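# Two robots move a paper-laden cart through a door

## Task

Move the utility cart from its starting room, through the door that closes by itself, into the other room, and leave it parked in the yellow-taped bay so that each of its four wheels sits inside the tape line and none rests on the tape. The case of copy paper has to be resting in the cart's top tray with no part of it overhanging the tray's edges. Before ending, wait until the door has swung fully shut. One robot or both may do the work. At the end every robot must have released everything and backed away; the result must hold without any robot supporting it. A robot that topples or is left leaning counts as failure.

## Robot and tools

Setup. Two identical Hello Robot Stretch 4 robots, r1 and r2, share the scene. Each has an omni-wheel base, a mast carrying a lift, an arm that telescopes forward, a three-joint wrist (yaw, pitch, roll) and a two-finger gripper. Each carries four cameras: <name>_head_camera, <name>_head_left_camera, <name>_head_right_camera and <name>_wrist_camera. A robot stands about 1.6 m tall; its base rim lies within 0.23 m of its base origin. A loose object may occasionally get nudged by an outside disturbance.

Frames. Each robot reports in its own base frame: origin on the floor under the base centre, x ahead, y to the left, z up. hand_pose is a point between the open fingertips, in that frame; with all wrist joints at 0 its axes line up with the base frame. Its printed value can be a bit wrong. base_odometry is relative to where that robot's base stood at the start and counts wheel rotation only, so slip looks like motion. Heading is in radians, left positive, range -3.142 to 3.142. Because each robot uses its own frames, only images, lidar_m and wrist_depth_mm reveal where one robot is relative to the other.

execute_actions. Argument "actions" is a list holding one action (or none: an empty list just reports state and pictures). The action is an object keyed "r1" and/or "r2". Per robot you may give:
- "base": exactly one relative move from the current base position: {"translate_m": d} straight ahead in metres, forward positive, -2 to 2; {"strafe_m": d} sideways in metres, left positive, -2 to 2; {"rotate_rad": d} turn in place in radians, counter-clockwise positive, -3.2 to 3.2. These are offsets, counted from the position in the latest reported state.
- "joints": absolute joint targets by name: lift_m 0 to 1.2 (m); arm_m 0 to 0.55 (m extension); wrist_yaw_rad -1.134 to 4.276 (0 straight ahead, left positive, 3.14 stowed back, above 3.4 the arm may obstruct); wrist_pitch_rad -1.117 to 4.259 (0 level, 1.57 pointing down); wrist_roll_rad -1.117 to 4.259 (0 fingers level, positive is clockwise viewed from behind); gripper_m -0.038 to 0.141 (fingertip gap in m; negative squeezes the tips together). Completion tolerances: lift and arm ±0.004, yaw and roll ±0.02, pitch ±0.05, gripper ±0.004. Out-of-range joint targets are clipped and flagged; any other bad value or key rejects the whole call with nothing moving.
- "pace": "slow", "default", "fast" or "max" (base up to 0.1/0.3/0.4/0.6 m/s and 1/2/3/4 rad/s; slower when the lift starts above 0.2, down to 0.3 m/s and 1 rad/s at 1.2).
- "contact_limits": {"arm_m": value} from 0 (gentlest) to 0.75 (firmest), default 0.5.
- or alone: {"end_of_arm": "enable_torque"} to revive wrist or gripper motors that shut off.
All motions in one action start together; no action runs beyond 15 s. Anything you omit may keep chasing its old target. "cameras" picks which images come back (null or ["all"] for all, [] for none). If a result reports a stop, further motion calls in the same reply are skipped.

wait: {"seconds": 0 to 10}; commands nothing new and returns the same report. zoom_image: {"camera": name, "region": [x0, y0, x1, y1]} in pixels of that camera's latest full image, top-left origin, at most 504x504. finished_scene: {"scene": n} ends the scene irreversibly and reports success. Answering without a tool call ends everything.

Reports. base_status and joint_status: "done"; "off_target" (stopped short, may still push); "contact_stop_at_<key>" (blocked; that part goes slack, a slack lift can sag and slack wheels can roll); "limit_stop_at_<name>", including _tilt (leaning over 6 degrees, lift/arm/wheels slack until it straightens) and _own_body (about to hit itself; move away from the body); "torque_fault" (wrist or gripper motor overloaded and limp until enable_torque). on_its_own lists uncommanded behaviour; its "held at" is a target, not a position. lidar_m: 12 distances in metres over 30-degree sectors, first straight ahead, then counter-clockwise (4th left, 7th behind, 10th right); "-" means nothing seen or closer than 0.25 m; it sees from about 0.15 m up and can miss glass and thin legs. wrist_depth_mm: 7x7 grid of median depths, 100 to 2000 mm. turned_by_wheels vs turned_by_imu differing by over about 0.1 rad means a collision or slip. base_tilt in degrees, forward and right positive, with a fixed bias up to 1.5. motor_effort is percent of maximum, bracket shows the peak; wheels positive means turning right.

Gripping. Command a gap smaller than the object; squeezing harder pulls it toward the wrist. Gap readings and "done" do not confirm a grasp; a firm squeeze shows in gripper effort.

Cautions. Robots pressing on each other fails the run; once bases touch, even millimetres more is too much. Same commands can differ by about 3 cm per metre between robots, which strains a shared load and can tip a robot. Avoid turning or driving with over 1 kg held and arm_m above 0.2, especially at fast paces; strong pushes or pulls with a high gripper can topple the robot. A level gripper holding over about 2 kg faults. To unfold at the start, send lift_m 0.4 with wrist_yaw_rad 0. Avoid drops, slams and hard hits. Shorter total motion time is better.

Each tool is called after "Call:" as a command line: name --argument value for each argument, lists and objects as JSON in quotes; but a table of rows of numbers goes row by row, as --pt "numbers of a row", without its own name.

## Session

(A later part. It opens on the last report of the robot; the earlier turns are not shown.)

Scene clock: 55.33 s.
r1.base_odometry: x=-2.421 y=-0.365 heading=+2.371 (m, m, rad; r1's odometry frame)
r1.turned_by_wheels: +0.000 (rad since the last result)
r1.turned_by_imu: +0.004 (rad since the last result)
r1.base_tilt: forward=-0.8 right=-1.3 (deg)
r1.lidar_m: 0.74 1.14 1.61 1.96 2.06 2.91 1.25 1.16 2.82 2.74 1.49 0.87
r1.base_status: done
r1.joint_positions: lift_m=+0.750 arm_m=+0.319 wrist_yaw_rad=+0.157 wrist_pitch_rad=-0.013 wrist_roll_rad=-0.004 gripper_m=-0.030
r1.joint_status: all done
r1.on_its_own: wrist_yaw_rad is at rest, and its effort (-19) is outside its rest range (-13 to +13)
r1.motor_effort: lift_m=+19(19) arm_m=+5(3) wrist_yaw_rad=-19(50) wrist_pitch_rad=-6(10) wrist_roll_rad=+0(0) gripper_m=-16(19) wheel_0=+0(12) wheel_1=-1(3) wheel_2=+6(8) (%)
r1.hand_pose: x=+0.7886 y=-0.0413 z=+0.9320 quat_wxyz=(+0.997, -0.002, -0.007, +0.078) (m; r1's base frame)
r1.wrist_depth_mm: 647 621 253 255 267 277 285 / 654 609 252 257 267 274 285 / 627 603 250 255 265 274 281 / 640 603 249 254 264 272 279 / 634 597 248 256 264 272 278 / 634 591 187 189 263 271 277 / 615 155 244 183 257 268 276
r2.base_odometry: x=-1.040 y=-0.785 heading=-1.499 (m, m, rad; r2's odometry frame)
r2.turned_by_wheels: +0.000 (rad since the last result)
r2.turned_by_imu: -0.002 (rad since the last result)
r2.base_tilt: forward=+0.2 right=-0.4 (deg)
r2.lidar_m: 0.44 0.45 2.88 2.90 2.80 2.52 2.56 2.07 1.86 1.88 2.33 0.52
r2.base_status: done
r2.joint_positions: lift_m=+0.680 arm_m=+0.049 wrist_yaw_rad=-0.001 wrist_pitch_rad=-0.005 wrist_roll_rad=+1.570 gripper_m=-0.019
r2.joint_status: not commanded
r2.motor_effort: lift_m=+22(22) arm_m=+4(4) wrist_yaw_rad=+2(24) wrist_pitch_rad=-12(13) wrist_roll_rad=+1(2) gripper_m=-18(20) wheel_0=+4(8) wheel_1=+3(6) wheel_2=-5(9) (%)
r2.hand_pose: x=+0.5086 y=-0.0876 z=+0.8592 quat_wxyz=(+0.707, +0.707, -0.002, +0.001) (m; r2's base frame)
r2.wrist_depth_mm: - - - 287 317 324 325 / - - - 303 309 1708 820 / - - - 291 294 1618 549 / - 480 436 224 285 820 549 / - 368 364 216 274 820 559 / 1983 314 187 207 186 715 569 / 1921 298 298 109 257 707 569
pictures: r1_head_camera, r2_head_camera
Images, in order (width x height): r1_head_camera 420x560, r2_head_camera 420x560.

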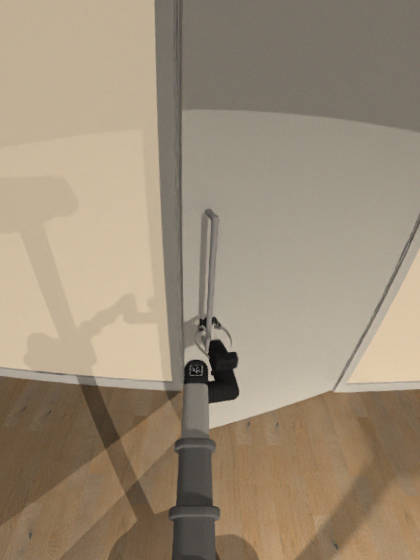

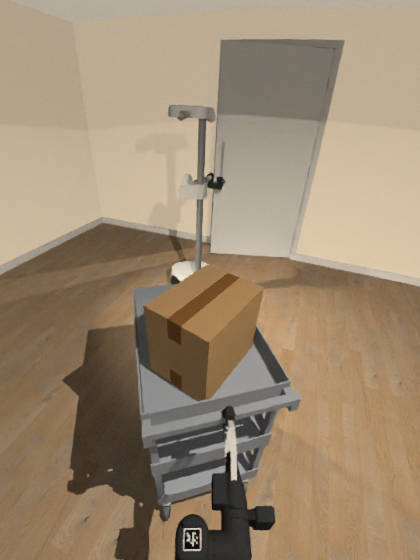

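Call:
execute_actions --actions '[{"r1":{"base":{"strafe_m":-0.108},"joints":{"arm_m":0.165,"wrist_yaw_rad":0.27},"pace":"slow"}}]' --cameras '[]'

Scene clock: 65.23 s.
r1.base_odometry: x=-2.346 y=-0.288 heading=+2.372 (m, m, rad; r1's odometry frame)
r1.turned_by_wheels: +0.001 (rad since the last result)
r1.turned_by_imu: +0.003 (rad since the last result)
r1.base_tilt: forward=-0.8 right=-1.3 (deg)
r1.lidar_m: 0.57 1.14 1.60 2.06 2.20 3.10 1.19 1.15 2.74 2.65 1.48 0.81
r1.base_status: done
r1.joint_positions: lift_m=+0.750 arm_m=+0.166 wrist_yaw_rad=+0.279 wrist_pitch_rad=-0.013 wrist_roll_rad=-0.004 gripper_m=-0.030
r1.joint_status: all done
r1.on_its_own: wrist_yaw_rad is at rest, and its effort (-27) is outside its rest range (-13 to +13)
r1.motor_effort: lift_m=+19(19) arm_m=-6(10) wrist_yaw_rad=-27(59) wrist_pitch_rad=-8(6) wrist_roll_rad=+0(1) gripper_m=-16(18) wheel_0=+10(20) wheel_1=+2(11) wheel_2=+6(7) (%)
r1.hand_pose: x=+0.6383 y=-0.0044 z=+0.9319 quat_wxyz=(+0.990, -0.001, -0.007, +0.139) (m; r1's base frame)
r1.wrist_depth_mm: 960 854 247 257 268 279 293 / 946 854 244 256 268 279 291 / 946 854 245 254 266 278 290 / 946 842 243 253 265 276 287 / 946 866 242 253 264 277 287 / 917 854 190 182 263 274 286 / 917 196 237 178 256 276 283
r2.base_odometry: x=-1.040 y=-0.785 heading=-1.499 (m, m, rad; r2's odometry frame)
r2.turned_by_wheels: +0.000 (rad since the last result)
r2.turned_by_imu: -0.002 (rad since the last result)
r2.base_tilt: forward=+0.0 right=-0.2 (deg)
r2.lidar_m: 0.44 0.46 2.88 2.92 2.77 2.54 2.56 2.06 1.86 1.87 2.31 0.52
r2.base_status: not commanded
r2.joint_positions: lift_m=+0.680 arm_m=+0.049 wrist_yaw_rad=-0.001 wrist_pitch_rad=-0.005 wrist_roll_rad=+1.570 gripper_m=-0.019
r2.joint_status: not commanded
r2.motor_effort: lift_m=+22(22) arm_m=+4(4) wrist_yaw_rad=+2(5) wrist_pitch_rad=-11(11) wrist_roll_rad=+2(2) gripper_m=-18(19) wheel_0=+4(4) wheel_1=+3(3) wheel_2=-5(5) (%)
r2.hand_pose: x=+0.5086 y=-0.0876 z=+0.8592 quat_wxyz=(+0.707, +0.707, -0.002, +0.001) (m; r2's base frame)
r2.wrist_depth_mm: - - - 285 317 324 322 / - - - 301 307 1708 809 / - - - 291 296 1661 544 / - 477 436 224 286 798 549 / - 368 364 215 273 842 554 / 1983 317 187 207 187 707 574 / 1921 297 300 109 257 715 569
pictures: none
No camera images: the call's "cameras" was empty. Leave "cameras" out to get every camera's image.

Call:
execute_actions --actions '[{"r1":{"base":{"translate_m":-0.2},"joints":{"arm_m":0.36},"pace":"slow"}}]' --cameras '[]'

Call:
execute_actions --actions '[{"r1":{"base":{"strafe_m":-0.14},"joints":{"arm_m":0.228,"wrist_yaw_rad":0.39},"pace":"slow"}}]' --cameras '[]'

Call:
execute_actions --actions '[{"r1":{"base":{"strafe_m":-0.16},"joints":{"arm_m":0.123,"wrist_yaw_rad":0.51},"pace":"slow"}}]' --cameras '["r1_head_left_camera","r2_head_camera","r1_wrist_camera"]'

Scene clock: 73.50 s.
r1.base_odometry: x=-2.202 y=-0.427 heading=+2.372 (m, m, rad; r1's odometry frame)
r1.turned_by_wheels: +0.001 (rad since the last result)
r1.turned_by_imu: +0.002 (rad since the last result)
r1.base_tilt: forward=-0.8 right=-1.3 (deg)
r1.lidar_m: 0.80 1.34 1.91 2.08 2.20 3.07 1.01 0.94 2.72 2.64 1.77 1.04
r1.base_status: done
r1.joint_positions: lift_m=+0.750 arm_m=+0.359 wrist_yaw_rad=+0.276 wrist_pitch_rad=-0.013 wrist_roll_rad=-0.004 gripper_m=-0.030
r1.joint_status: all done
r1.on_its_own: wrist_yaw_rad is at rest, and its effort (-18) is outside its rest range (-13 to +13)
r1.motor_effort: lift_m=+19(19) arm_m=+5(6) wrist_yaw_rad=-18(28) wrist_pitch_rad=-5(6) wrist_roll_rad=+1(0) gripper_m=-18(16) wheel_0=+1(8) wheel_1=-1(1) wheel_2=+7(9) (%)
r1.hand_pose: x=+0.8314 y=-0.0054 z=+0.9319 quat_wxyz=(+0.990, -0.001, -0.007, +0.138) (m; r1's base frame)
r1.wrist_depth_mm: 960 891 246 253 270 282 296 / 960 866 245 250 268 281 294 / 960 878 244 250 265 278 293 / 946 854 243 249 265 277 290 / 917 842 242 253 264 277 290 / 931 842 205 185 263 277 289 / 917 157 237 180 217 276 286
r2.base_odometry: x=-1.040 y=-0.785 heading=-1.499 (m, m, rad; r2's odometry frame)
r2.turned_by_wheels: +0.000 (rad since the last result)
r2.turned_by_imu: -0.002 (rad since the last result)
r2.base_tilt: forward=+0.1 right=-0.2 (deg)
r2.lidar_m: 0.43 0.44 2.87 2.88 2.81 2.53 2.56 2.04 1.85 1.86 2.32 0.53
r2.base_status: not commanded
r2.joint_positions: lift_m=+0.680 arm_m=+0.049 wrist_yaw_rad=-0.001 wrist_pitch_rad=-0.005 wrist_roll_rad=+1.570 gripper_m=-0.019
r2.joint_status: not commanded
r2.motor_effort: lift_m=+22(22) arm_m=+4(4) wrist_yaw_rad=+5(4) wrist_pitch_rad=-11(10) wrist_roll_rad=+1(1) gripper_m=-18(21) wheel_0=+4(4) wheel_1=+3(3) wheel_2=-5(5) (%)
r2.hand_pose: x=+0.5086 y=-0.0876 z=+0.8592 quat_wxyz=(+0.707, +0.707, -0.002, +0.001) (m; r2's base frame)
r2.wrist_depth_mm: - - - 286 319 322 324 / - - - 303 307 1756 820 / - - - 290 294 1618 544 / - 480 439 224 285 798 554 / - 370 366 216 274 820 559 / 1983 315 187 207 186 723 564 / - 298 298 109 257 707 574
pictures: none
No camera images: the call's "cameras" was empty. Leave "cameras" out to get every camera's image.

Scene clock: 76.10 s.
r1.base_odometry: x=-2.105 y=-0.327 heading=+2.374 (m, m, rad; r1's odometry frame)
r1.turned_by_wheels: +0.001 (rad since the last result)
r1.turned_by_imu: +0.002 (rad since the last result)
r1.base_tilt: forward=-0.9 right=-1.3 (deg)
r1.lidar_m: 0.64 1.35 1.91 2.21 2.36 3.30 0.91 0.90 2.57 2.51 1.73 0.98
r1.base_status: done
r1.joint_positions: lift_m=+0.750 arm_m=+0.229 wrist_yaw_rad=+0.401 wrist_pitch_rad=-0.013 wrist_roll_rad=-0.004 gripper_m=-0.030
r1.joint_status: all done
r1.on_its_own: wrist_yaw_rad is at rest, and its effort (-31) is outside its rest range (-13 to +13)
r1.motor_effort: lift_m=+19(19) arm_m=-5(10) wrist_yaw_rad=-31(32) wrist_pitch_rad=-8(9) wrist_roll_rad=+1(1) gripper_m=-16(22) wheel_0=+13(13) wheel_1=+1(6) wheel_2=+4(4) (%)
r1.hand_pose: x=+0.6995 y=+0.0322 z=+0.9317 quat_wxyz=(+0.980, -0.001, -0.007, +0.199) (m; r1's base frame)
r1.wrist_depth_mm: 1366 1182 242 256 272 290 307 / 1397 1182 239 256 271 289 306 / 1397 1160 239 254 270 289 303 / 1366 1182 238 253 267 286 301 / 1336 1160 237 252 267 283 301 / 1366 1160 182 188 266 285 298 / 1308 155 232 178 217 282 297
r2.base_odometry: x=-1.040 y=-0.785 heading=-1.499 (m, m, rad; r2's odometry frame)
r2.turned_by_wheels: +0.000 (rad since the last result)
r2.turned_by_imu: -0.001 (rad since the last result)
r2.base_tilt: forward=+0.1 right=-0.3 (deg)
r2.lidar_m: 0.44 0.46 2.88 2.90 2.80 2.54 2.56 2.03 1.84 1.87 2.30 0.53
r2.base_status: not commanded
r2.joint_positions: lift_m=+0.680 arm_m=+0.049 wrist_yaw_rad=-0.001 wrist_pitch_rad=-0.005 wrist_roll_rad=+1.570 gripper_m=-0.019
r2.joint_status: not commanded
r2.motor_effort: lift_m=+22(22) arm_m=+4(4) wrist_yaw_rad=+2(2) wrist_pitch_rad=-11(11) wrist_roll_rad=+2(3) gripper_m=-19(20) wheel_0=+3(3) wheel_1=+3(3) wheel_2=-5(5) (%)
r2.hand_pose: x=+0.5086 y=-0.0876 z=+0.8592 quat_wxyz=(+0.707, +0.707, -0.002, +0.001) (m; r2's base frame)
r2.wrist_depth_mm: - - - 286 319 324 324 / - - - 301 307 1756 809 / - - - 291 294 1661 544 / - 480 436 225 283 809 549 / - 366 364 216 274 820 554 / 1983 315 187 207 187 707 569 / 1921 298 297 109 256 715 564
pictures: none
No camera images: the call's "cameras" was empty. Leave "cameras" out to get every camera's image.

Scene clock: 78.83 s.
r1.base_odometry: x=-1.994 y=-0.212 heading=+2.375 (m, m, rad; r1's odometry frame)
r1.turned_by_wheels: +0.002 (rad since the last result)
r1.turned_by_imu: +0.002 (rad since the last result)
r1.base_tilt: forward=-0.9 right=-1.3 (deg)
r1.lidar_m: 0.50 0.55 1.92 2.40 2.50 3.54 0.85 1.01 2.43 2.33 1.71 1.04
r1.base_status: done
r1.joint_positions: lift_m=+0.750 arm_m=+0.124 wrist_yaw_rad=+0.527 wrist_pitch_rad=-0.012 wrist_roll_rad=-0.004 gripper_m=-0.030
r1.joint_status: all done
r1.on_its_own: wrist_yaw_rad is at rest, and its effort (-49) is outside its rest range (-13 to +13)
r1.motor_effort: lift_m=+19(19) arm_m=-3(11) wrist_yaw_rad=-49(49) wrist_pitch_rad=-8(9) wrist_roll_rad=-2(3) gripper_m=-12(19) wheel_0=+14(15) wheel_1=+3(7) wheel_2=+2(5) (%)
r1.hand_pose: x=+0.5877 y=+0.0696 z=+0.9317 quat_wxyz=(+0.965, +0.000, -0.006, +0.261) (m; r1's base frame)
r1.wrist_depth_mm: - 232 236 256 274 300 320 / - 231 235 255 272 297 319 / 1921 228 234 254 272 296 315 / 1983 227 233 254 272 294 317 / 1983 227 232 253 271 293 312 / - 223 178 192 272 293 312 / 1983 192 229 180 215 293 312
r2.base_odometry: x=-1.040 y=-0.785 heading=-1.499 (m, m, rad; r2's odometry frame)
r2.turned_by_wheels: +0.000 (rad since the last result)
r2.turned_by_imu: -0.001 (rad since the last result)
r2.base_tilt: forward=+0.2 right=-0.1 (deg)
r2.lidar_m: 0.43 0.44 2.88 2.90 2.79 2.52 2.56 2.06 1.86 1.86 2.30 0.52
r2.base_status: not commanded
r2.joint_positions: lift_m=+0.680 arm_m=+0.049 wrist_yaw_rad=-0.001 wrist_pitch_rad=-0.005 wrist_roll_rad=+1.570 gripper_m=-0.019
r2.joint_status: not commanded
r2.motor_effort: lift_m=+22(22) arm_m=+4(4) wrist_yaw_rad=+3(3) wrist_pitch_rad=-11(12) wrist_roll_rad=+3(1) gripper_m=-20(20) wheel_0=+4(3) wheel_1=+3(3) wheel_2=-5(5) (%)
r2.hand_pose: x=+0.5086 y=-0.0876 z=+0.8592 quat_wxyz=(+0.707, +0.707, -0.002, +0.001) (m; r2's base frame)
r2.wrist_depth_mm: - - - 286 319 322 322 / - - - 300 307 1708 820 / - - - 290 296 1618 549 / - 477 430 224 285 809 554 / - 368 366 215 273 820 559 / 1983 315 187 207 187 715 574 / 1921 297 298 108 258 707 574
pictures: r1_head_left_camera, r1_wrist_camera, r2_head_camera
camera_calibration (this result's frames):
r1_wrist_camera: T_world_to_cam=[[0.507528, -0.860226, 0.0492496, -0.283062], [0.0828303, -0.0081839, -0.99653, 0.954102], [0.857644, 0.509847, 0.0670992, -0.377872], [0, 0, 0, 1]] pos_world=[0.388714, -0.0430324, 0.990087]
Images, in order (width x height): r1_head_left_camera 420x672, r1_wrist_camera 616x392, r2_head_camera 420x560.

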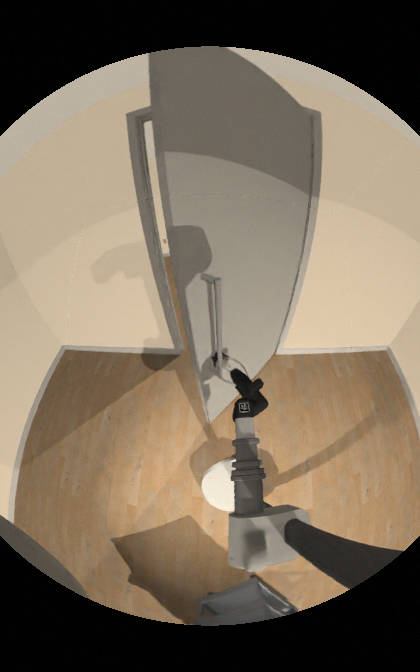

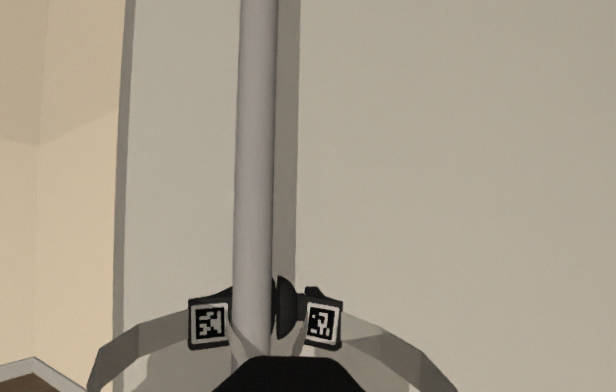

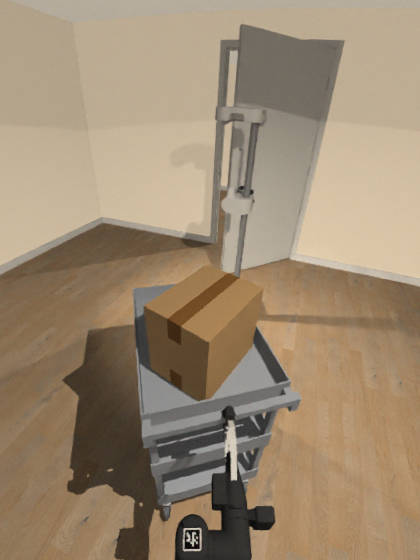

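Call:
execute_actions --actions '[{"r1":{"base":{"strafe_m":-0.185},"joints":{"arm_m":0.05,"wrist_yaw_rad":0.75},"pace":"slow"},"r2":{"base":{"strafe_m":0.15},"pace":"slow"}}]' --cameras '[]'

Call:
execute_actions --actions '[{"r1":{"base":{"strafe_m":-0.21},"joints":{"arm_m":0.025,"wrist_yaw_rad":0.93},"pace":"slow"}}]' --cameras '["r1_head_left_camera","r2_head_camera","r1_wrist_camera"]'

Scene clock: 85.20 s.
r1.base_odometry: x=-1.866 y=-0.079 heading=+2.377 (m, m, rad; r1's odometry frame)
r1.turned_by_wheels: +0.001 (rad since the last result)
r1.turned_by_imu: +0.000 (rad since the last result)
r1.base_tilt: forward=-0.8 right=-1.3 (deg)
r1.lidar_m: 0.46 0.42 1.86 2.58 2.71 1.02 0.86 2.94 2.24 2.14 1.76 1.30
r1.base_status: done
r1.joint_positions: lift_m=+0.750 arm_m=+0.051 wrist_yaw_rad=+0.767 wrist_pitch_rad=-0.012 wrist_roll_rad=-0.004 gripper_m=-0.030
r1.joint_status: all done
r1.on_its_own: wrist_yaw_rad is at rest, and its effort (-47) is outside its rest range (-13 to +13)
r1.motor_effort: lift_m=+19(19) arm_m=-3(10) wrist_yaw_rad=-47(48) wrist_pitch_rad=-11(9) wrist_roll_rad=-1(2) gripper_m=-15(20) wheel_0=+13(14) wheel_1=+1(12) wheel_2=+3(5) (%)
r1.hand_pose: x=+0.4899 y=+0.1371 z=+0.9317 quat_wxyz=(+0.927, +0.000, -0.007, +0.374) (m; r1's base frame)
r1.wrist_depth_mm: - - 243 256 268 286 301 / - - 241 255 268 285 298 / - - 237 254 267 282 300 / - 236 237 252 267 282 296 / - 233 236 251 266 279 294 / - 233 181 192 265 277 294 / - 157 234 179 213 277 291
r2.base_odometry: x=-0.891 y=-0.775 heading=-1.500 (m, m, rad; r2's odometry frame)
r2.turned_by_wheels: -0.001 (rad since the last result)
r2.turned_by_imu: -0.004 (rad since the last result)
r2.base_tilt: forward=+0.2 right=-0.2 (deg)
r2.lidar_m: 0.47 0.49 2.73 2.75 2.74 2.47 2.50 2.21 1.99 2.01 2.48 0.51
r2.base_status: done
r2.joint_positions: lift_m=+0.680 arm_m=+0.049 wrist_yaw_rad=-0.005 wrist_pitch_rad=-0.004 wrist_roll_rad=+1.570 gripper_m=-0.019
r2.joint_status: not commanded
r2.on_its_own: wrist_yaw_rad is at rest, and its effort (+15) is outside its rest range (-13 to +13)
r2.motor_effort: lift_m=+22(22) arm_m=+4(4) wrist_yaw_rad=+15(26) wrist_pitch_rad=-12(12) wrist_roll_rad=+1(2) gripper_m=-21(23) wheel_0=-8(12) wheel_1=+0(6) wheel_2=+0(6) (%)
r2.hand_pose: x=+0.5082 y=-0.0888 z=+0.8591 quat_wxyz=(+0.707, +0.707, -0.003, +0.000) (m; r2's base frame)
r2.wrist_depth_mm: - - - 271 272 1576 1182 / - - 1576 271 271 1499 530 / - 469 433 211 271 809 549 / - 387 379 211 271 809 554 / - 340 338 211 272 820 549 / - 312 186 210 187 707 580 / - 373 377 109 270 1576 549
pictures: none
No camera images: the call's "cameras" was empty. Leave "cameras" out to get every camera's image.

Scene clock: 88.43 s.
r1.base_odometry: x=-1.721 y=+0.073 heading=+2.378 (m, m, rad; r1's odometry frame)
r1.turned_by_wheels: +0.002 (rad since the last result)
r1.turned_by_imu: +0.009 (rad since the last result)
r1.base_tilt: forward=-0.9 right=-1.2 (deg)
r1.lidar_m: 0.58 0.39 1.90 2.77 2.94 0.88 0.86 2.67 2.00 1.94 1.67 1.29
r1.base_status: done
r1.joint_positions: lift_m=+0.750 arm_m=+0.025 wrist_yaw_rad=+0.955 wrist_pitch_rad=-0.013 wrist_roll_rad=-0.004 gripper_m=-0.030
r1.joint_status: wrist_yaw_rad off_target (ended at +0.955, target +0.930); the others done
r1.on_its_own: wrist_yaw_rad is at rest, and its effort (-70) is outside its rest range (-13 to +13)
r1.motor_effort: lift_m=+19(19) arm_m=+0(12) wrist_yaw_rad=-70(72) wrist_pitch_rad=-7(9) wrist_roll_rad=-1(3) gripper_m=-16(20) wheel_0=+16(19) wheel_1=+5(11) wheel_2=+2(4) (%)
r1.hand_pose: x=+0.4340 y=+0.1849 z=+0.9318 quat_wxyz=(+0.888, +0.001, -0.007, +0.459) (m; r1's base frame)
r1.wrist_depth_mm: - 228 232 250 262 276 291 / - 228 175 248 260 276 289 / - 227 175 247 259 272 285 / - 226 229 246 258 272 285 / - 224 229 245 257 271 285 / - 220 178 206 256 270 283 / - 220 167 181 208 268 281
r2.base_odometry: x=-0.891 y=-0.775 heading=-1.500 (m, m, rad; r2's odometry frame)
r2.turned_by_wheels: +0.000 (rad since the last result)
r2.turned_by_imu: -0.001 (rad since the last result)
r2.base_tilt: forward=+0.2 right=-0.3 (deg)
r2.lidar_m: 0.46 0.49 2.73 2.75 2.73 2.49 2.49 2.19 1.99 2.02 2.49 0.51
r2.base_status: not commanded
r2.joint_positions: lift_m=+0.680 arm_m=+0.049 wrist_yaw_rad=-0.005 wrist_pitch_rad=-0.004 wrist_roll_rad=+1.570 gripper_m=-0.019
r2.joint_status: not commanded
r2.on_its_own: wrist_yaw_rad is at rest, and its effort (+16) is outside its rest range (-13 to +13)
r2.motor_effort: lift_m=+22(22) arm_m=+4(4) wrist_yaw_rad=+16(15) wrist_pitch_rad=-13(12) wrist_roll_rad=+3(2) gripper_m=-18(19) wheel_0=-8(8) wheel_1=+0(0) wheel_2=+0(0) (%)
r2.hand_pose: x=+0.5082 y=-0.0888 z=+0.8591 quat_wxyz=(+0.707, +0.707, -0.003, +0.000) (m; r2's base frame)
r2.wrist_depth_mm: - - - 271 271 1430 1182 / - - - 271 271 1464 525 / - 466 436 211 270 798 549 / - 384 382 211 272 809 549 / - 340 338 211 271 809 554 / - 312 186 210 187 715 580 / - 373 377 109 270 1618 544
pictures: r1_head_left_camera, r1_wrist_camera, r2_head_camera
camera_calibration (this result's frames):
r1_wrist_camera: T_world_to_cam=[[0.818379, -0.572539, 0.0495478, -0.294239], [0.0791858, 0.0269498, -0.996496, 0.962919], [0.569197, 0.819434, 0.0673921, -0.237122], [0, 0, 0, 1]] pos_world=[0.299518, -0.000108233, 0.990103]
Images, in order (width x height): r1_head_left_camera 420x672, r1_wrist_camera 616x392, r2_head_camera 420x560.

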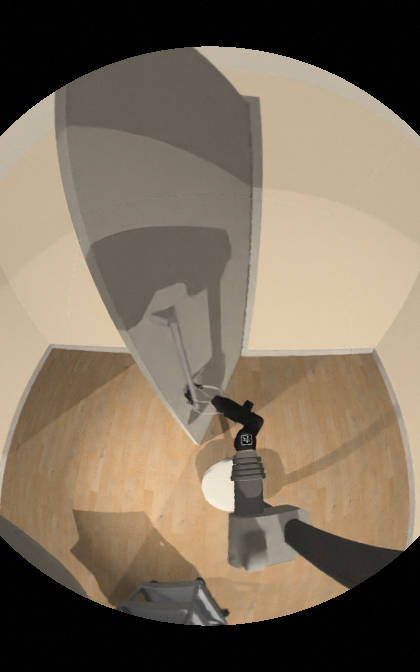

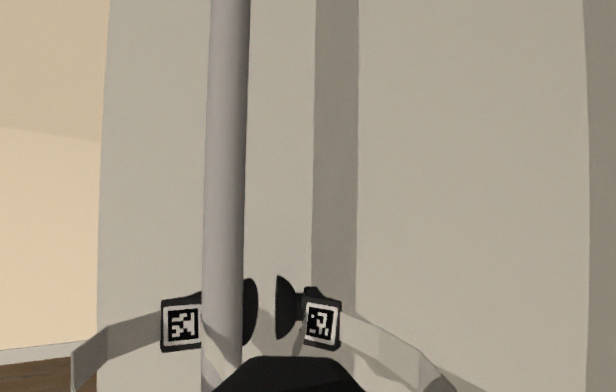

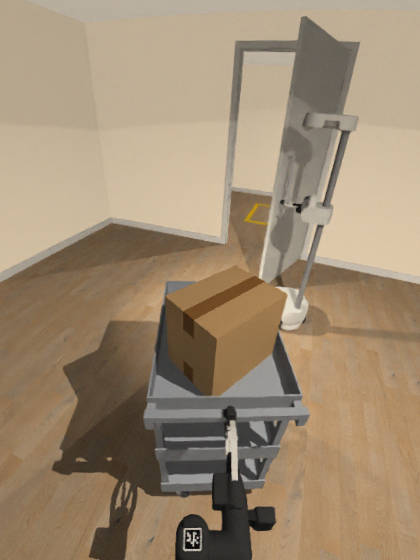

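Call:
execute_actions --actions '[{"r1":{"base":{"strafe_m":-0.15},"joints":{"wrist_yaw_rad":1.21},"pace":"slow"},"r2":{"base":{"translate_m":0.15},"pace":"slow"}}]' --cameras '[]'

Call:
execute_actions --actions '[{"r1":{"base":{"strafe_m":-0.3},"joints":{"wrist_yaw_rad":1.33},"pace":"slow"},"r2":{"base":{"translate_m":0.2},"pace":"slow"}}]' --cameras '["r1_head_left_camera","r2_head_camera","r1_wrist_camera"]'

Scene clock: 94.73 s.
r1.base_odometry: x=-1.617 y=+0.181 heading=+2.380 (m, m, rad; r1's odometry frame)
r1.turned_by_wheels: +0.001 (rad since the last result)
r1.turned_by_imu: +0.003 (rad since the last result)
r1.base_tilt: forward=-0.9 right=-1.2 (deg)
r1.lidar_m: 0.69 0.37 0.40 2.94 3.13 0.85 1.13 2.47 1.87 1.79 1.73 1.30
r1.base_status: done
r1.joint_positions: lift_m=+0.750 arm_m=+0.025 wrist_yaw_rad=+1.228 wrist_pitch_rad=-0.013 wrist_roll_rad=-0.004 gripper_m=-0.030
r1.joint_status: all done
r1.on_its_own: wrist_yaw_rad is at rest, and its effort (-51) is outside its rest range (-13 to +13)
r1.motor_effort: lift_m=+19(19) arm_m=+0(0) wrist_yaw_rad=-51(68) wrist_pitch_rad=-6(10) wrist_roll_rad=-1(2) gripper_m=-11(19) wheel_0=+12(15) wheel_1=+2(12) wheel_2=+1(4) (%)
r1.hand_pose: x=+0.3753 y=+0.2423 z=+0.9317 quat_wxyz=(+0.817, +0.002, -0.006, +0.576) (m; r1's base frame)
r1.wrist_depth_mm: - - 249 252 255 259 258 / - - 247 251 254 255 258 / - - 247 249 251 255 257 / - - 245 249 252 254 255 / - - 243 247 250 252 254 / - - 180 193 249 250 252 / - 159 241 179 168 249 252
r2.base_odometry: x=-0.880 y=-0.924 heading=-1.500 (m, m, rad; r2's odometry frame)
r2.turned_by_wheels: +0.000 (rad since the last result)
r2.turned_by_imu: -0.002 (rad since the last result)
r2.base_tilt: forward=+0.1 right=-0.2 (deg)
r2.lidar_m: 0.46 0.48 2.70 2.70 2.88 2.62 2.64 2.24 2.05 2.08 2.57 0.52
r2.base_status: done
r2.joint_positions: lift_m=+0.680 arm_m=+0.049 wrist_yaw_rad=+0.001 wrist_pitch_rad=-0.004 wrist_roll_rad=+1.570 gripper_m=-0.019
r2.joint_status: not commanded
r2.motor_effort: lift_m=+22(22) arm_m=+4(4) wrist_yaw_rad=-3(20) wrist_pitch_rad=-11(12) wrist_roll_rad=+2(2) gripper_m=-22(24) wheel_0=+5(6) wheel_1=+2(5) wheel_2=-5(11) (%)
r2.hand_pose: x=+0.5088 y=-0.0870 z=+0.8592 quat_wxyz=(+0.707, +0.707, -0.001, +0.002) (m; r2's base frame)
r2.wrist_depth_mm: - - - 277 278 1430 1160 / - - 1983 274 276 1708 525 / - 488 445 214 274 750 549 / - 402 392 213 272 820 549 / - 343 343 211 271 820 559 / - 310 186 210 186 715 574 / - 353 353 109 267 1138 554
pictures: none
No camera images: the call's "cameras" was empty. Leave "cameras" out to get every camera's image.

Scene clock: 98.87 s.
r1.base_odometry: x=-1.410 y=+0.398 heading=+2.381 (m, m, rad; r1's odometry frame)
r1.turned_by_wheels: +0.001 (rad since the last result)
r1.turned_by_imu: +0.003 (rad since the last result)
r1.base_tilt: forward=-0.9 right=-1.2 (deg)
r1.lidar_m: 1.17 0.35 0.34 3.23 1.00 1.06 - 2.05 1.55 1.46 1.56 1.22
r1.base_status: done
r1.joint_positions: lift_m=+0.750 arm_m=+0.025 wrist_yaw_rad=+1.344 wrist_pitch_rad=-0.013 wrist_roll_rad=-0.004 gripper_m=-0.030
r1.joint_status: all done
r1.on_its_own: wrist_yaw_rad is at rest, and its effort (-40) is outside its rest range (-13 to +13)
r1.motor_effort: lift_m=+19(19) arm_m=+0(0) wrist_yaw_rad=-40(50) wrist_pitch_rad=-8(8) wrist_roll_rad=-1(1) gripper_m=-17(19) wheel_0=+9(14) wheel_1=+2(7) wheel_2=+0(2) (%)
r1.hand_pose: x=+0.3459 y=+0.2615 z=+0.9318 quat_wxyz=(+0.783, +0.002, -0.006, +0.623) (m; r1's base frame)
r1.wrist_depth_mm: - - 240 256 273 291 306 / - - 241 255 271 289 304 / - - 240 254 270 289 304 / - - 238 253 270 285 301 / - - 237 253 266 285 298 / - - 183 186 267 283 297 / - 193 232 180 216 282 297
r2.base_odometry: x=-0.866 y=-1.123 heading=-1.499 (m, m, rad; r2's odometry frame)
r2.turned_by_wheels: +0.001 (rad since the last result)
r2.turned_by_imu: -0.001 (rad since the last result)
r2.base_tilt: forward=+0.0 right=-0.1 (deg)
r2.lidar_m: 0.46 0.47 2.62 2.63 3.07 2.80 2.82 2.37 2.12 2.14 1.74 0.52
r2.base_status: done
r2.joint_positions: lift_m=+0.680 arm_m=+0.049 wrist_yaw_rad=+0.001 wrist_pitch_rad=-0.005 wrist_roll_rad=+1.570 gripper_m=-0.019
r2.joint_status: not commanded
r2.motor_effort: lift_m=+22(22) arm_m=+4(4) wrist_yaw_rad=+0(5) wrist_pitch_rad=-12(13) wrist_roll_rad=+0(1) gripper_m=-15(21) wheel_0=+6(9) wheel_1=+4(4) wheel_2=-4(10) (%)
r2.hand_pose: x=+0.5087 y=-0.0871 z=+0.8592 quat_wxyz=(+0.707, +0.707, -0.001, +0.002) (m; r2's base frame)
r2.wrist_depth_mm: - - - 290 294 309 317 / - - - 285 289 1756 521 / - - 480 282 283 768 544 / - 424 410 219 278 809 554 / - 353 351 213 271 809 559 / 1983 310 187 209 186 707 564 / - 322 324 108 263 699 574
pictures: r1_head_left_camera, r1_wrist_camera, r2_head_camera
camera_calibration (this result's frames):
r1_wrist_camera: T_world_to_cam=[[0.974497, -0.218897, 0.0493864, -0.324679], [0.0628637, 0.0550339, -0.996504, 0.966139], [0.215414, 0.974195, 0.067391, -0.167801], [0, 0, 0, 1]] pos_world=[0.291811, 0.0392295, 0.990104]
Images, in order (width x height): r1_head_left_camera 420x672, r1_wrist_camera 616x392, r2_head_camera 420x560.

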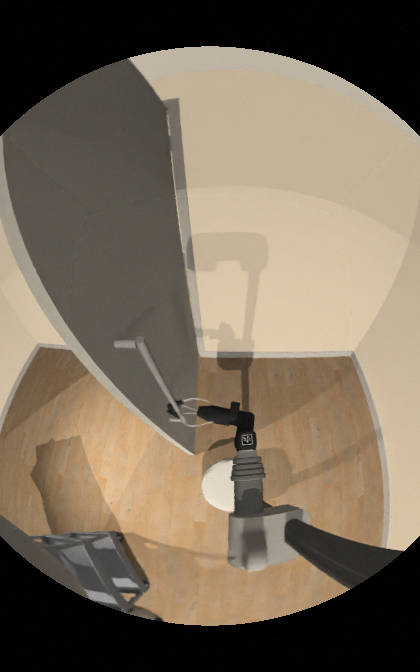

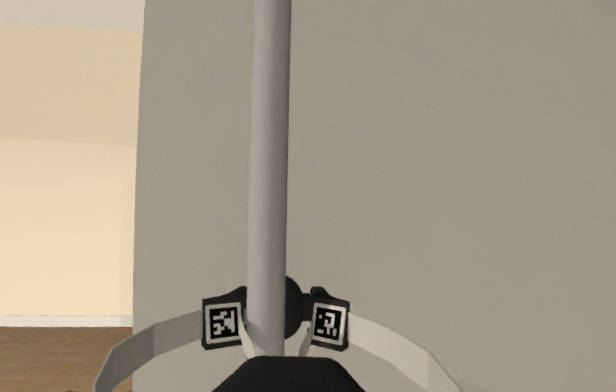

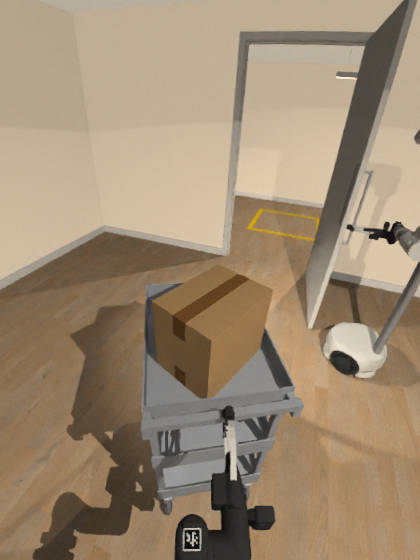

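Call:
execute_actions --actions '[{"r1":{"joints":{"wrist_yaw_rad":1.4},"pace":"slow"},"r2":{"base":{"strafe_m":0.3},"pace":"slow"}}]' --cameras '[]'

Call:
execute_actions --actions '[{"r2":{"joints":{"gripper_m":0.09}}}]' --cameras '[]'

Call:
execute_actions --actions '[{"r2":{"base":{"rotate_rad":-0.33},"joints":{"arm_m":0.0},"pace":"slow"}}]' --cameras '[]'

Call:
execute_actions --actions '[{"r2":{"base":{"strafe_m":0.19}}}]' --cameras '["r2_head_camera","r2_wrist_camera","r1_head_left_camera"]'

Scene clock: 109.03 s.
r1.base_odometry: x=-1.410 y=+0.398 heading=+2.380 (m, m, rad; r1's odometry frame)
r1.turned_by_wheels: -0.001 (rad since the last result)
r1.turned_by_imu: -0.001 (rad since the last result)
r1.base_tilt: forward=-0.8 right=-1.2 (deg)
r1.lidar_m: 1.15 0.35 0.39 3.25 1.06 1.17 - 2.02 1.53 1.48 1.58 1.27
r1.base_status: not commanded
r1.joint_positions: lift_m=+0.750 arm_m=+0.025 wrist_yaw_rad=+1.402 wrist_pitch_rad=-0.013 wrist_roll_rad=-0.004 gripper_m=-0.030
r1.joint_status: all done
r1.motor_effort: lift_m=+19(19) arm_m=+0(0) wrist_yaw_rad=-6(38) wrist_pitch_rad=-8(5) wrist_roll_rad=-2(1) gripper_m=-16(19) wheel_0=+4(9) wheel_1=+1(2) wheel_2=+0(0) (%)
r1.hand_pose: x=+0.3305 y=+0.2697 z=+0.9318 quat_wxyz=(+0.764, +0.003, -0.006, +0.645) (m; r1's base frame)
r1.wrist_depth_mm: - - 245 250 266 278 291 / - - 244 248 264 277 290 / - - 244 248 265 276 286 / - - 241 248 263 274 286 / - - 240 247 262 272 285 / - - 189 185 259 272 282 / - 234 236 168 255 271 283
r2.base_odometry: x=-0.567 y=-1.102 heading=-1.500 (m, m, rad; r2's odometry frame)
r2.turned_by_wheels: +0.000 (rad since the last result)
r2.turned_by_imu: -0.004 (rad since the last result)
r2.base_tilt: forward=+0.1 right=-0.2 (deg)
r2.lidar_m: 0.49 2.61 2.34 2.35 2.95 2.68 2.74 2.64 2.41 2.42 1.87 0.47
r2.base_status: done
r2.joint_positions: lift_m=+0.680 arm_m=+0.049 wrist_yaw_rad=-0.004 wrist_pitch_rad=-0.004 wrist_roll_rad=+1.570 gripper_m=-0.019
r2.joint_status: not commanded
r2.on_its_own: wrist_yaw_rad is at rest, and its effort (+16) is outside its rest range (-13 to +13)
r2.motor_effort: lift_m=+21(22) arm_m=+4(4) wrist_yaw_rad=+16(28) wrist_pitch_rad=-13(13) wrist_roll_rad=+2(2) gripper_m=-22(23) wheel_0=-7(12) wheel_1=+1(7) wheel_2=-1(3) (%)
r2.hand_pose: x=+0.5082 y=-0.0887 z=+0.8590 quat_wxyz=(+0.707, +0.707, -0.003, +0.000) (m; r2's base frame)
r2.wrist_depth_mm: - 418 410 172 228 723 544 / - 392 384 181 236 778 559 / - 364 359 190 247 809 549 / - 342 338 198 258 809 554 / - 320 319 206 271 759 559 / - - 185 216 187 1576 539 / - - - 109 303 1661 1255
pictures: none
No camera images: the call's "cameras" was empty. Leave "cameras" out to get every camera's image.

Scene clock: 110.87 s.
r1.base_odometry: x=-1.410 y=+0.398 heading=+2.380 (m, m, rad; r1's odometry frame)
r1.turned_by_wheels: +0.000 (rad since the last result)
r1.turned_by_imu: +0.000 (rad since the last result)
r1.base_tilt: forward=-0.8 right=-1.3 (deg)
r1.lidar_m: 1.16 0.35 0.38 3.20 1.03 1.18 - 2.05 1.52 1.49 1.60 1.26
r1.base_status: not commanded
r1.joint_positions: lift_m=+0.750 arm_m=+0.025 wrist_yaw_rad=+1.402 wrist_pitch_rad=-0.013 wrist_roll_rad=-0.004 gripper_m=-0.030
r1.joint_status: not commanded
r1.motor_effort: lift_m=+19(19) arm_m=+0(0) wrist_yaw_rad=-6(6) wrist_pitch_rad=-6(7) wrist_roll_rad=-2(2) gripper_m=-17(16) wheel_0=+4(4) wheel_1=+1(1) wheel_2=+0(1) (%)
r1.hand_pose: x=+0.3305 y=+0.2697 z=+0.9318 quat_wxyz=(+0.764, +0.003, -0.006, +0.645) (m; r1's base frame)
r1.wrist_depth_mm: - - 245 251 266 279 291 / - - 244 249 265 278 289 / - - 243 249 264 278 286 / - - 241 248 263 276 286 / - - 241 247 260 272 283 / - - 189 185 259 273 282 / - 234 236 167 255 271 285
r2.base_odometry: x=-0.567 y=-1.102 heading=-1.499 (m, m, rad; r2's odometry frame)
r2.turned_by_wheels: +0.000 (rad since the last result)
r2.turned_by_imu: +0.000 (rad since the last result)
r2.base_tilt: forward=+0.1 right=-0.3 (deg)
r2.lidar_m: 0.52 2.59 2.35 2.36 2.93 2.70 2.74 2.63 2.39 2.43 1.84 0.48
r2.base_status: not commanded
r2.joint_positions: lift_m=+0.680 arm_m=+0.049 wrist_yaw_rad=+0.000 wrist_pitch_rad=-0.006 wrist_roll_rad=+1.570 gripper_m=+0.090
r2.joint_status: all done
r2.motor_effort: lift_m=+21(22) arm_m=+4(4) wrist_yaw_rad=+2(18) wrist_pitch_rad=-9(13) wrist_roll_rad=+3(2) gripper_m=-1(23) wheel_0=-4(7) wheel_1=+1(1) wheel_2=+0(0) (%)
r2.hand_pose: x=+0.5086 y=-0.0875 z=+0.8595 quat_wxyz=(+0.707, +0.707, -0.002, +0.002) (m; r2's base frame)
r2.wrist_depth_mm: - 424 415 176 231 741 539 / - 392 387 185 239 778 554 / - 366 362 195 250 798 554 / - 342 342 204 263 809 554 / - 324 322 272 274 759 554 / - - 220 224 286 1756 535 / - - - 109 310 1708 1308
pictures: none
No camera images: the call's "cameras" was empty. Leave "cameras" out to get every camera's image.

Scene clock: 112.53 s.
r1.base_odometry: x=-1.410 y=+0.398 heading=+2.380 (m, m, rad; r1's odometry frame)
r1.turned_by_wheels: +0.000 (rad since the last result)
r1.turned_by_imu: +0.000 (rad since the last result)
r1.base_tilt: forward=-0.9 right=-1.2 (deg)
r1.lidar_m: 1.14 0.40 0.37 3.24 1.05 1.19 - 2.05 1.56 1.50 1.60 1.27
r1.base_status: not commanded
r1.joint_positions: lift_m=+0.750 arm_m=+0.025 wrist_yaw_rad=+1.402 wrist_pitch_rad=-0.013 wrist_roll_rad=-0.004 gripper_m=-0.030
r1.joint_status: not commanded
r1.motor_effort: lift_m=+19(19) arm_m=+0(0) wrist_yaw_rad=-6(6) wrist_pitch_rad=-8(9) wrist_roll_rad=-2(0) gripper_m=-15(18) wheel_0=+4(4) wheel_1=+1(1) wheel_2=+0(0) (%)
r1.hand_pose: x=+0.3305 y=+0.2697 z=+0.9318 quat_wxyz=(+0.764, +0.003, -0.006, +0.645) (m; r1's base frame)
r1.wrist_depth_mm: - - 246 251 266 281 291 / - - 244 250 264 278 289 / - - 242 248 265 276 287 / - - 241 247 264 274 285 / - - 241 247 260 274 283 / - - 190 185 259 272 283 / - 234 236 167 255 272 282
r2.base_odometry: x=-0.567 y=-1.102 heading=-1.829 (m, m, rad; r2's odometry frame)
r2.turned_by_wheels: -0.330 (rad since the last result)
r2.turned_by_imu: -0.332 (rad since the last result)
r2.base_tilt: forward=+0.2 right=-0.2 (deg)
r2.lidar_m: 0.49 0.52 2.42 2.36 2.48 2.80 2.68 2.84 2.47 2.39 2.51 1.85
r2.base_status: done
r2.joint_positions: lift_m=+0.680 arm_m=+0.003 wrist_yaw_rad=+0.000 wrist_pitch_rad=-0.006 wrist_roll_rad=+1.570 gripper_m=+0.090
r2.joint_status: all done
joint sent to its limit — the command would take r2.arm_m past its lower limit, so that joint was sent only as far as its limit.
r2.motor_effort: lift_m=+22(22) arm_m=-8(8) wrist_yaw_rad=+1(2) wrist_pitch_rad=-9(7) wrist_roll_rad=+2(3) gripper_m=-3(1) wheel_0=+2(6) wheel_1=+1(5) wheel_2=+2(8) (%)
r2.hand_pose: x=+0.4622 y=-0.0874 z=+0.8595 quat_wxyz=(+0.707, +0.707, -0.002, +0.002) (m; r2's base frame)
r2.wrist_depth_mm: - - - - - 1499 1205 / - - - - - 1756 1205 / - - - - - 1808 1182 / - - - 544 338 336 530 / - - 517 332 330 820 559 / - - 220 272 330 768 574 / - - 427 109 917 750 574
pictures: none
No camera images: the call's "cameras" was empty. Leave "cameras" out to get every camera's image.

Scene clock: 114.43 s.
r1.base_odometry: x=-1.410 y=+0.398 heading=+2.380 (m, m, rad; r1's odometry frame)
r1.turned_by_wheels: +0.000 (rad since the last result)
r1.turned_by_imu: +0.000 (rad since the last result)
r1.base_tilt: forward=-0.9 right=-1.3 (deg)
r1.lidar_m: 1.15 0.38 0.35 3.22 1.04 1.17 - 2.02 1.54 1.48 1.57 1.27
r1.base_status: not commanded
r1.joint_positions: lift_m=+0.750 arm_m=+0.025 wrist_yaw_rad=+1.402 wrist_pitch_rad=-0.013 wrist_roll_rad=-0.004 gripper_m=-0.030
r1.joint_status: not commanded
r1.motor_effort: lift_m=+19(19) arm_m=+0(0) wrist_yaw_rad=-6(5) wrist_pitch_rad=-10(9) wrist_roll_rad=-2(5) gripper_m=-19(20) wheel_0=+4(4) wheel_1=+1(1) wheel_2=+0(0) (%)
r1.hand_pose: x=+0.3305 y=+0.2697 z=+0.9318 quat_wxyz=(+0.764, +0.003, -0.006, +0.645) (m; r1's base frame)
r1.wrist_depth_mm: - - 246 250 268 279 290 / - - 244 250 264 277 287 / - - 244 248 264 276 287 / - - 243 249 263 276 285 / - - 241 248 262 273 283 / - - 190 185 260 272 282 / - 233 237 168 255 271 281
r2.base_odometry: x=-0.383 y=-1.151 heading=-1.829 (m, m, rad; r2's odometry frame)
r2.turned_by_wheels: +0.000 (rad since the last result)
r2.turned_by_imu: +0.000 (rad since the last result)
r2.base_tilt: forward=+0.0 right=-0.2 (deg)
r2.lidar_m: 0.47 3.00 2.25 2.15 2.26 2.78 2.70 2.83 2.67 2.57 2.72 0.52
r2.base_status: done
r2.joint_positions: lift_m=+0.680 arm_m=+0.003 wrist_yaw_rad=+0.000 wrist_pitch_rad=-0.006 wrist_roll_rad=+1.570 gripper_m=+0.090
r2.joint_status: not commanded
r2.motor_effort: lift_m=+22(22) arm_m=-8(8) wrist_yaw_rad=+1(1) wrist_pitch_rad=-7(7) wrist_roll_rad=+3(1) gripper_m=-2(1) wheel_0=+0(9) wheel_1=+0(9) wheel_2=+0(3) (%)
r2.hand_pose: x=+0.4622 y=-0.0874 z=+0.8595 quat_wxyz=(+0.707, +0.707, -0.002, +0.002) (m; r2's base frame)
r2.wrist_depth_mm: - - - 325 355 1661 473 / - - 1863 329 325 768 544 / - - 473 325 327 809 549 / - 433 413 327 324 820 559 / - 373 366 324 325 820 564 / - 445 220 266 325 723 580 / - - - 109 324 1661 530
pictures: r1_head_left_camera, r2_head_camera, r2_wrist_camera
camera_calibration (this result's frames):
r2_wrist_camera: T_world_to_cam=[[0.00712779, 0.0190638, -0.999793, 0.857016], [-0.0485487, 0.998646, 0.0186958, 0.14036], [0.998795, 0.0484054, 0.00804366, -0.232442], [0, 0, 0, 1]] pos_world=[0.232868, -0.145257, 0.856084]
Images, in order (width x height): r1_head_left_camera 420x672, r2_head_camera 420x560, r2_wrist_camera 616x392.

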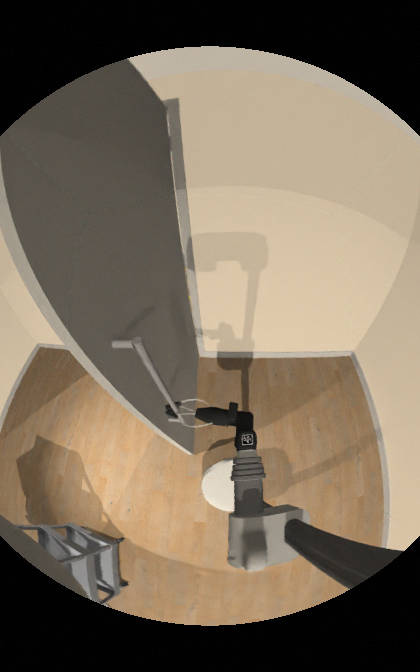

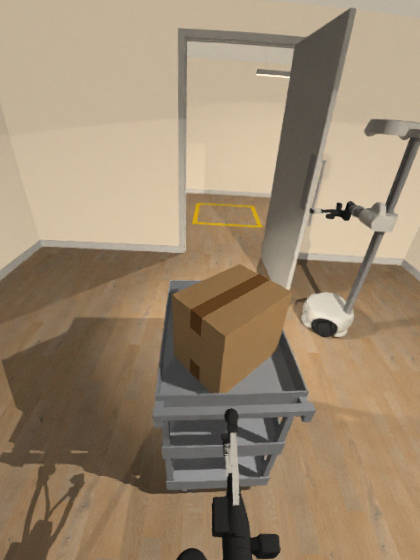

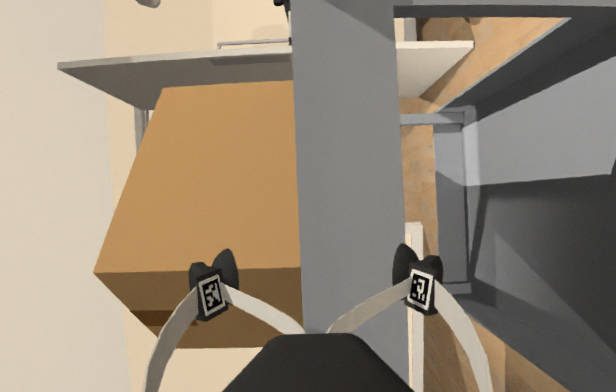

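Call:
execute_actions --actions '[{"r2":{"base":{"translate_m":0.045}}}]' --cameras '[]'

Call:
execute_actions --actions '[{"r2":{"joints":{"gripper_m":-0.035}}}]' --cameras '[]'

Call:
execute_actions --actions '[{"r2":{"base":{"strafe_m":0.09},"pace":"slow"}}]' --cameras '[]'

Call:
execute_actions --actions '[{"r2":{"base":{"translate_m":0.5}}}]' --cameras '["r2_head_camera"]'

Scene clock: 118.27 s.
r1.base_odometry: x=-1.410 y=+0.398 heading=+2.380 (m, m, rad; r1's odometry frame)
r1.turned_by_wheels: +0.000 (rad since the last result)
r1.turned_by_imu: +0.000 (rad since the last result)
r1.base_tilt: forward=-0.8 right=-1.2 (deg)
r1.lidar_m: 1.17 0.36 0.35 3.24 1.03 1.18 - 2.04 1.56 1.48 1.58 1.26
r1.base_status: not commanded
r1.joint_positions: lift_m=+0.750 arm_m=+0.025 wrist_yaw_rad=+1.402 wrist_pitch_rad=-0.013 wrist_roll_rad=-0.004 gripper_m=-0.030
r1.joint_status: not commanded
r1.motor_effort: lift_m=+19(19) arm_m=+0(0) wrist_yaw_rad=-6(6) wrist_pitch_rad=-6(7) wrist_roll_rad=-3(1) gripper_m=-17(20) wheel_0=+4(4) wheel_1=+1(1) wheel_2=+0(0) (%)
r1.hand_pose: x=+0.3305 y=+0.2697 z=+0.9318 quat_wxyz=(+0.764, +0.003, -0.006, +0.645) (m; r1's base frame)
r1.wrist_depth_mm: - - 245 251 267 278 290 / - - 244 249 264 277 289 / - - 243 250 265 276 287 / - - 242 248 263 273 283 / - - 240 247 262 272 283 / - - 190 185 259 272 282 / - 233 236 167 255 272 282
r2.base_odometry: x=-0.394 y=-1.194 heading=-1.829 (m, m, rad; r2's odometry frame)
r2.turned_by_wheels: +0.000 (rad since the last result)
r2.turned_by_imu: -0.001 (rad since the last result)
r2.base_tilt: forward=+0.0 right=-0.2 (deg)
r2.lidar_m: 0.43 2.98 2.24 2.15 2.23 2.83 2.75 2.87 2.66 2.60 2.71 0.47
r2.base_status: done
r2.joint_positions: lift_m=+0.680 arm_m=+0.003 wrist_yaw_rad=+0.000 wrist_pitch_rad=-0.006 wrist_roll_rad=+1.570 gripper_m=+0.090
r2.joint_status: not commanded
r2.motor_effort: lift_m=+22(21) arm_m=-8(8) wrist_yaw_rad=+1(1) wrist_pitch_rad=-8(8) wrist_roll_rad=+1(1) gripper_m=-5(2) wheel_0=+2(6) wheel_1=+2(6) wheel_2=-1(11) (%)
r2.hand_pose: x=+0.4622 y=-0.0874 z=+0.8595 quat_wxyz=(+0.707, +0.707, -0.002, +0.002) (m; r2's base frame)
r2.wrist_depth_mm: - - - 282 281 1756 504 / - 1983 496 281 282 759 539 / - 442 424 221 281 798 549 / - 375 368 222 282 820 554 / - 330 330 281 281 831 559 / - 349 220 221 281 723 574 / - - 462 108 279 1661 535
pictures: none
No camera images: the call's "cameras" was empty. Leave "cameras" out to get every camera's image.

Scene clock: 120.20 s.
r1.base_odometry: x=-1.410 y=+0.398 heading=+2.380 (m, m, rad; r1's odometry frame)
r1.turned_by_wheels: +0.000 (rad since the last result)
r1.turned_by_imu: +0.000 (rad since the last result)
r1.base_tilt: forward=-0.9 right=-1.2 (deg)
r1.lidar_m: 1.15 0.37 0.36 3.23 1.05 1.16 - 2.07 1.54 1.49 1.58 1.27
r1.base_status: not commanded
r1.joint_positions: lift_m=+0.750 arm_m=+0.025 wrist_yaw_rad=+1.402 wrist_pitch_rad=-0.013 wrist_roll_rad=-0.004 gripper_m=-0.030
r1.joint_status: not commanded
r1.motor_effort: lift_m=+19(19) arm_m=+0(0) wrist_yaw_rad=-6(5) wrist_pitch_rad=-7(8) wrist_roll_rad=-2(2) gripper_m=-19(17) wheel_0=+4(4) wheel_1=+1(1) wheel_2=+0(0) (%)
r1.hand_pose: x=+0.3305 y=+0.2697 z=+0.9318 quat_wxyz=(+0.764, +0.003, -0.006, +0.645) (m; r1's base frame)
r1.wrist_depth_mm: - - 245 251 265 278 290 / - - 244 251 265 278 287 / - - 243 249 264 276 287 / - - 241 248 262 274 285 / - - 239 246 263 274 283 / - - 190 185 260 271 281 / - 234 236 167 254 271 282
r2.base_odometry: x=-0.395 y=-1.194 heading=-1.829 (m, m, rad; r2's odometry frame)
r2.turned_by_wheels: +0.000 (rad since the last result)
r2.turned_by_imu: -0.001 (rad since the last result)
r2.base_tilt: forward=+0.1 right=-0.2 (deg)
r2.lidar_m: 0.42 2.98 2.25 2.16 2.26 2.82 2.75 2.89 2.67 2.59 2.71 0.46
r2.base_status: not commanded
r2.joint_positions: lift_m=+0.680 arm_m=+0.003 wrist_yaw_rad=+0.004 wrist_pitch_rad=-0.002 wrist_roll_rad=+1.570 gripper_m=-0.034
r2.joint_status: all done
r2.motor_effort: lift_m=+22(22) arm_m=-8(8) wrist_yaw_rad=-10(11) wrist_pitch_rad=-17(18) wrist_roll_rad=+3(3) gripper_m=-26(29) wheel_0=+1(2) wheel_1=+1(2) wheel_2=+2(2) (%)
r2.hand_pose: x=+0.4625 y=-0.0863 z=+0.8586 quat_wxyz=(+0.707, +0.707, +0.000, +0.002) (m; r2's base frame)
r2.wrist_depth_mm: - - - 268 267 1708 500 / - 1983 477 267 267 768 544 / - 421 407 268 267 798 544 / - 357 357 207 268 809 549 / - 317 317 208 266 820 554 / - 312 186 208 183 661 564 / - - 439 109 268 1808 521
pictures: none
No camera images: the call's "cameras" was empty. Leave "cameras" out to get every camera's image.

Scene clock: 122.23 s.
r1.base_odometry: x=-1.410 y=+0.398 heading=+2.380 (m, m, rad; r1's odometry frame)
r1.turned_by_wheels: +0.000 (rad since the last result)
r1.turned_by_imu: +0.000 (rad since the last result)
r1.base_tilt: forward=-0.9 right=-1.3 (deg)
r1.lidar_m: 1.17 0.37 0.35 3.21 1.09 1.23 - 2.07 1.53 1.49 1.61 1.25
r1.base_status: not commanded
r1.joint_positions: lift_m=+0.750 arm_m=+0.025 wrist_yaw_rad=+1.402 wrist_pitch_rad=-0.013 wrist_roll_rad=-0.004 gripper_m=-0.030
r1.joint_status: not commanded
r1.motor_effort: lift_m=+19(19) arm_m=+0(0) wrist_yaw_rad=-5(6) wrist_pitch_rad=-6(9) wrist_roll_rad=-2(0) gripper_m=-22(18) wheel_0=+4(4) wheel_1=+1(1) wheel_2=+0(0) (%)
r1.hand_pose: x=+0.3305 y=+0.2697 z=+0.9318 quat_wxyz=(+0.764, +0.003, -0.006, +0.645) (m; r1's base frame)
r1.wrist_depth_mm: - - 246 249 266 277 290 / - - 244 250 266 278 291 / - - 242 249 264 276 286 / - - 242 247 263 276 283 / - - 241 247 260 272 282 / - - 189 185 259 271 282 / - 234 236 167 254 272 282
r2.base_odometry: x=-0.308 y=-1.217 heading=-1.829 (m, m, rad; r2's odometry frame)
r2.turned_by_wheels: +0.000 (rad since the last result)
r2.turned_by_imu: -0.002 (rad since the last result)
r2.base_tilt: forward=+0.0 right=-0.1 (deg)
r2.lidar_m: 0.44 2.86 2.16 2.08 2.16 2.84 2.75 2.90 2.74 2.68 2.82 0.45
r2.base_status: done
r2.joint_positions: lift_m=+0.680 arm_m=+0.002 wrist_yaw_rad=-0.009 wrist_pitch_rad=-0.003 wrist_roll_rad=+1.570 gripper_m=-0.034
r2.joint_status: not commanded
r2.on_its_own: wrist_yaw_rad is at rest, and its effort (+27) is outside its rest range (-13 to +13)
r2.motor_effort: lift_m=+22(22) arm_m=-6(8) wrist_yaw_rad=+27(33) wrist_pitch_rad=-15(17) wrist_roll_rad=+2(1) gripper_m=-20(23) wheel_0=-7(13) wheel_1=+2(4) wheel_2=+0(0) (%)
r2.hand_pose: x=+0.4611 y=-0.0899 z=+0.8589 quat_wxyz=(+0.707, +0.707, -0.004, -0.002) (m; r2's base frame)
r2.wrist_depth_mm: - - 1808 194 252 1708 508 / - 442 424 253 256 768 549 / - 382 379 201 258 788 549 / - 343 340 204 263 798 554 / 1921 310 310 206 265 820 554 / - 342 186 208 185 634 554 / - - - 109 273 1863 504
pictures: none
No camera images: the call's "cameras" was empty. Leave "cameras" out to get every camera's image.

Scene clock: 125.40 s.
r1.base_odometry: x=-1.410 y=+0.398 heading=+2.380 (m, m, rad; r1's odometry frame)
r1.turned_by_wheels: +0.000 (rad since the last result)
r1.turned_by_imu: +0.000 (rad since the last result)
r1.base_tilt: forward=-0.8 right=-1.2 (deg)
r1.lidar_m: 1.13 0.35 0.37 0.87 0.86 1.58 - 2.04 1.54 1.49 1.59 1.25
r1.base_status: not commanded
r1.joint_positions: lift_m=+0.750 arm_m=+0.025 wrist_yaw_rad=+1.402 wrist_pitch_rad=-0.013 wrist_roll_rad=-0.004 gripper_m=-0.030
r1.joint_status: not commanded
r1.motor_effort: lift_m=+19(19) arm_m=+0(0) wrist_yaw_rad=-6(6) wrist_pitch_rad=-8(6) wrist_roll_rad=-1(2) gripper_m=-18(19) wheel_0=+4(4) wheel_1=+1(1) wheel_2=+0(0) (%)
r1.hand_pose: x=+0.3305 y=+0.2697 z=+0.9318 quat_wxyz=(+0.764, +0.003, -0.006, +0.645) (m; r1's base frame)
r1.wrist_depth_mm: - - 247 251 266 278 291 / - - 244 249 266 278 291 / - - 244 249 264 276 287 / - - 241 248 264 274 286 / 1078 - 240 246 262 273 283 / - - 190 185 260 271 283 / 1118 234 236 167 254 271 281
r2.base_odometry: x=-0.435 y=-1.701 heading=-1.829 (m, m, rad; r2's odometry frame)
r2.turned_by_wheels: +0.000 (rad since the last result)
r2.turned_by_imu: +0.002 (rad since the last result)
r2.base_tilt: forward=+0.2 right=-0.1 (deg)
r2.lidar_m: 0.43 2.72 2.11 2.05 2.14 3.09 3.27 3.39 2.79 2.69 1.60 0.46
r2.base_status: done
r2.joint_positions: lift_m=+0.680 arm_m=+0.002 wrist_yaw_rad=+0.002 wrist_pitch_rad=-0.003 wrist_roll_rad=+1.570 gripper_m=-0.034
r2.joint_status: not commanded
r2.motor_effort: lift_m=+22(22) arm_m=-3(6) wrist_yaw_rad=-5(31) wrist_pitch_rad=-13(15) wrist_roll_rad=+0(2) gripper_m=-21(25) wheel_0=+5(10) wheel_1=+2(9) wheel_2=-2(17) (%)
r2.hand_pose: x=+0.4615 y=-0.0868 z=+0.8589 quat_wxyz=(+0.707, +0.707, +0.000, +0.002) (m; r2's base frame)
r2.wrist_depth_mm: 1708 1661 1618 193 250 1708 508 / - 439 424 252 255 732 549 / - 382 377 199 258 788 549 / - 342 338 202 262 798 549 / 1921 310 309 206 267 831 554 / - 340 185 208 185 627 554 / - - - 109 274 1863 504
pictures: r2_head_camera
Images, in order (width x height): r2_head_camera 420x560.

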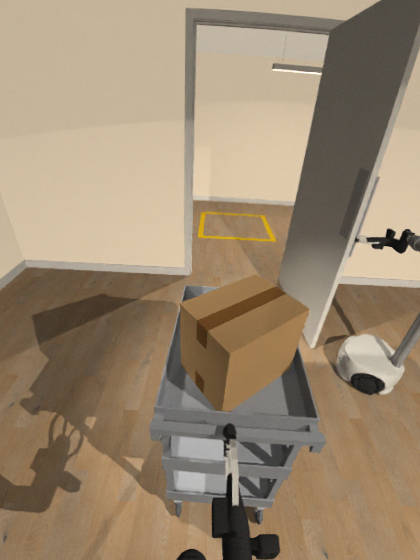

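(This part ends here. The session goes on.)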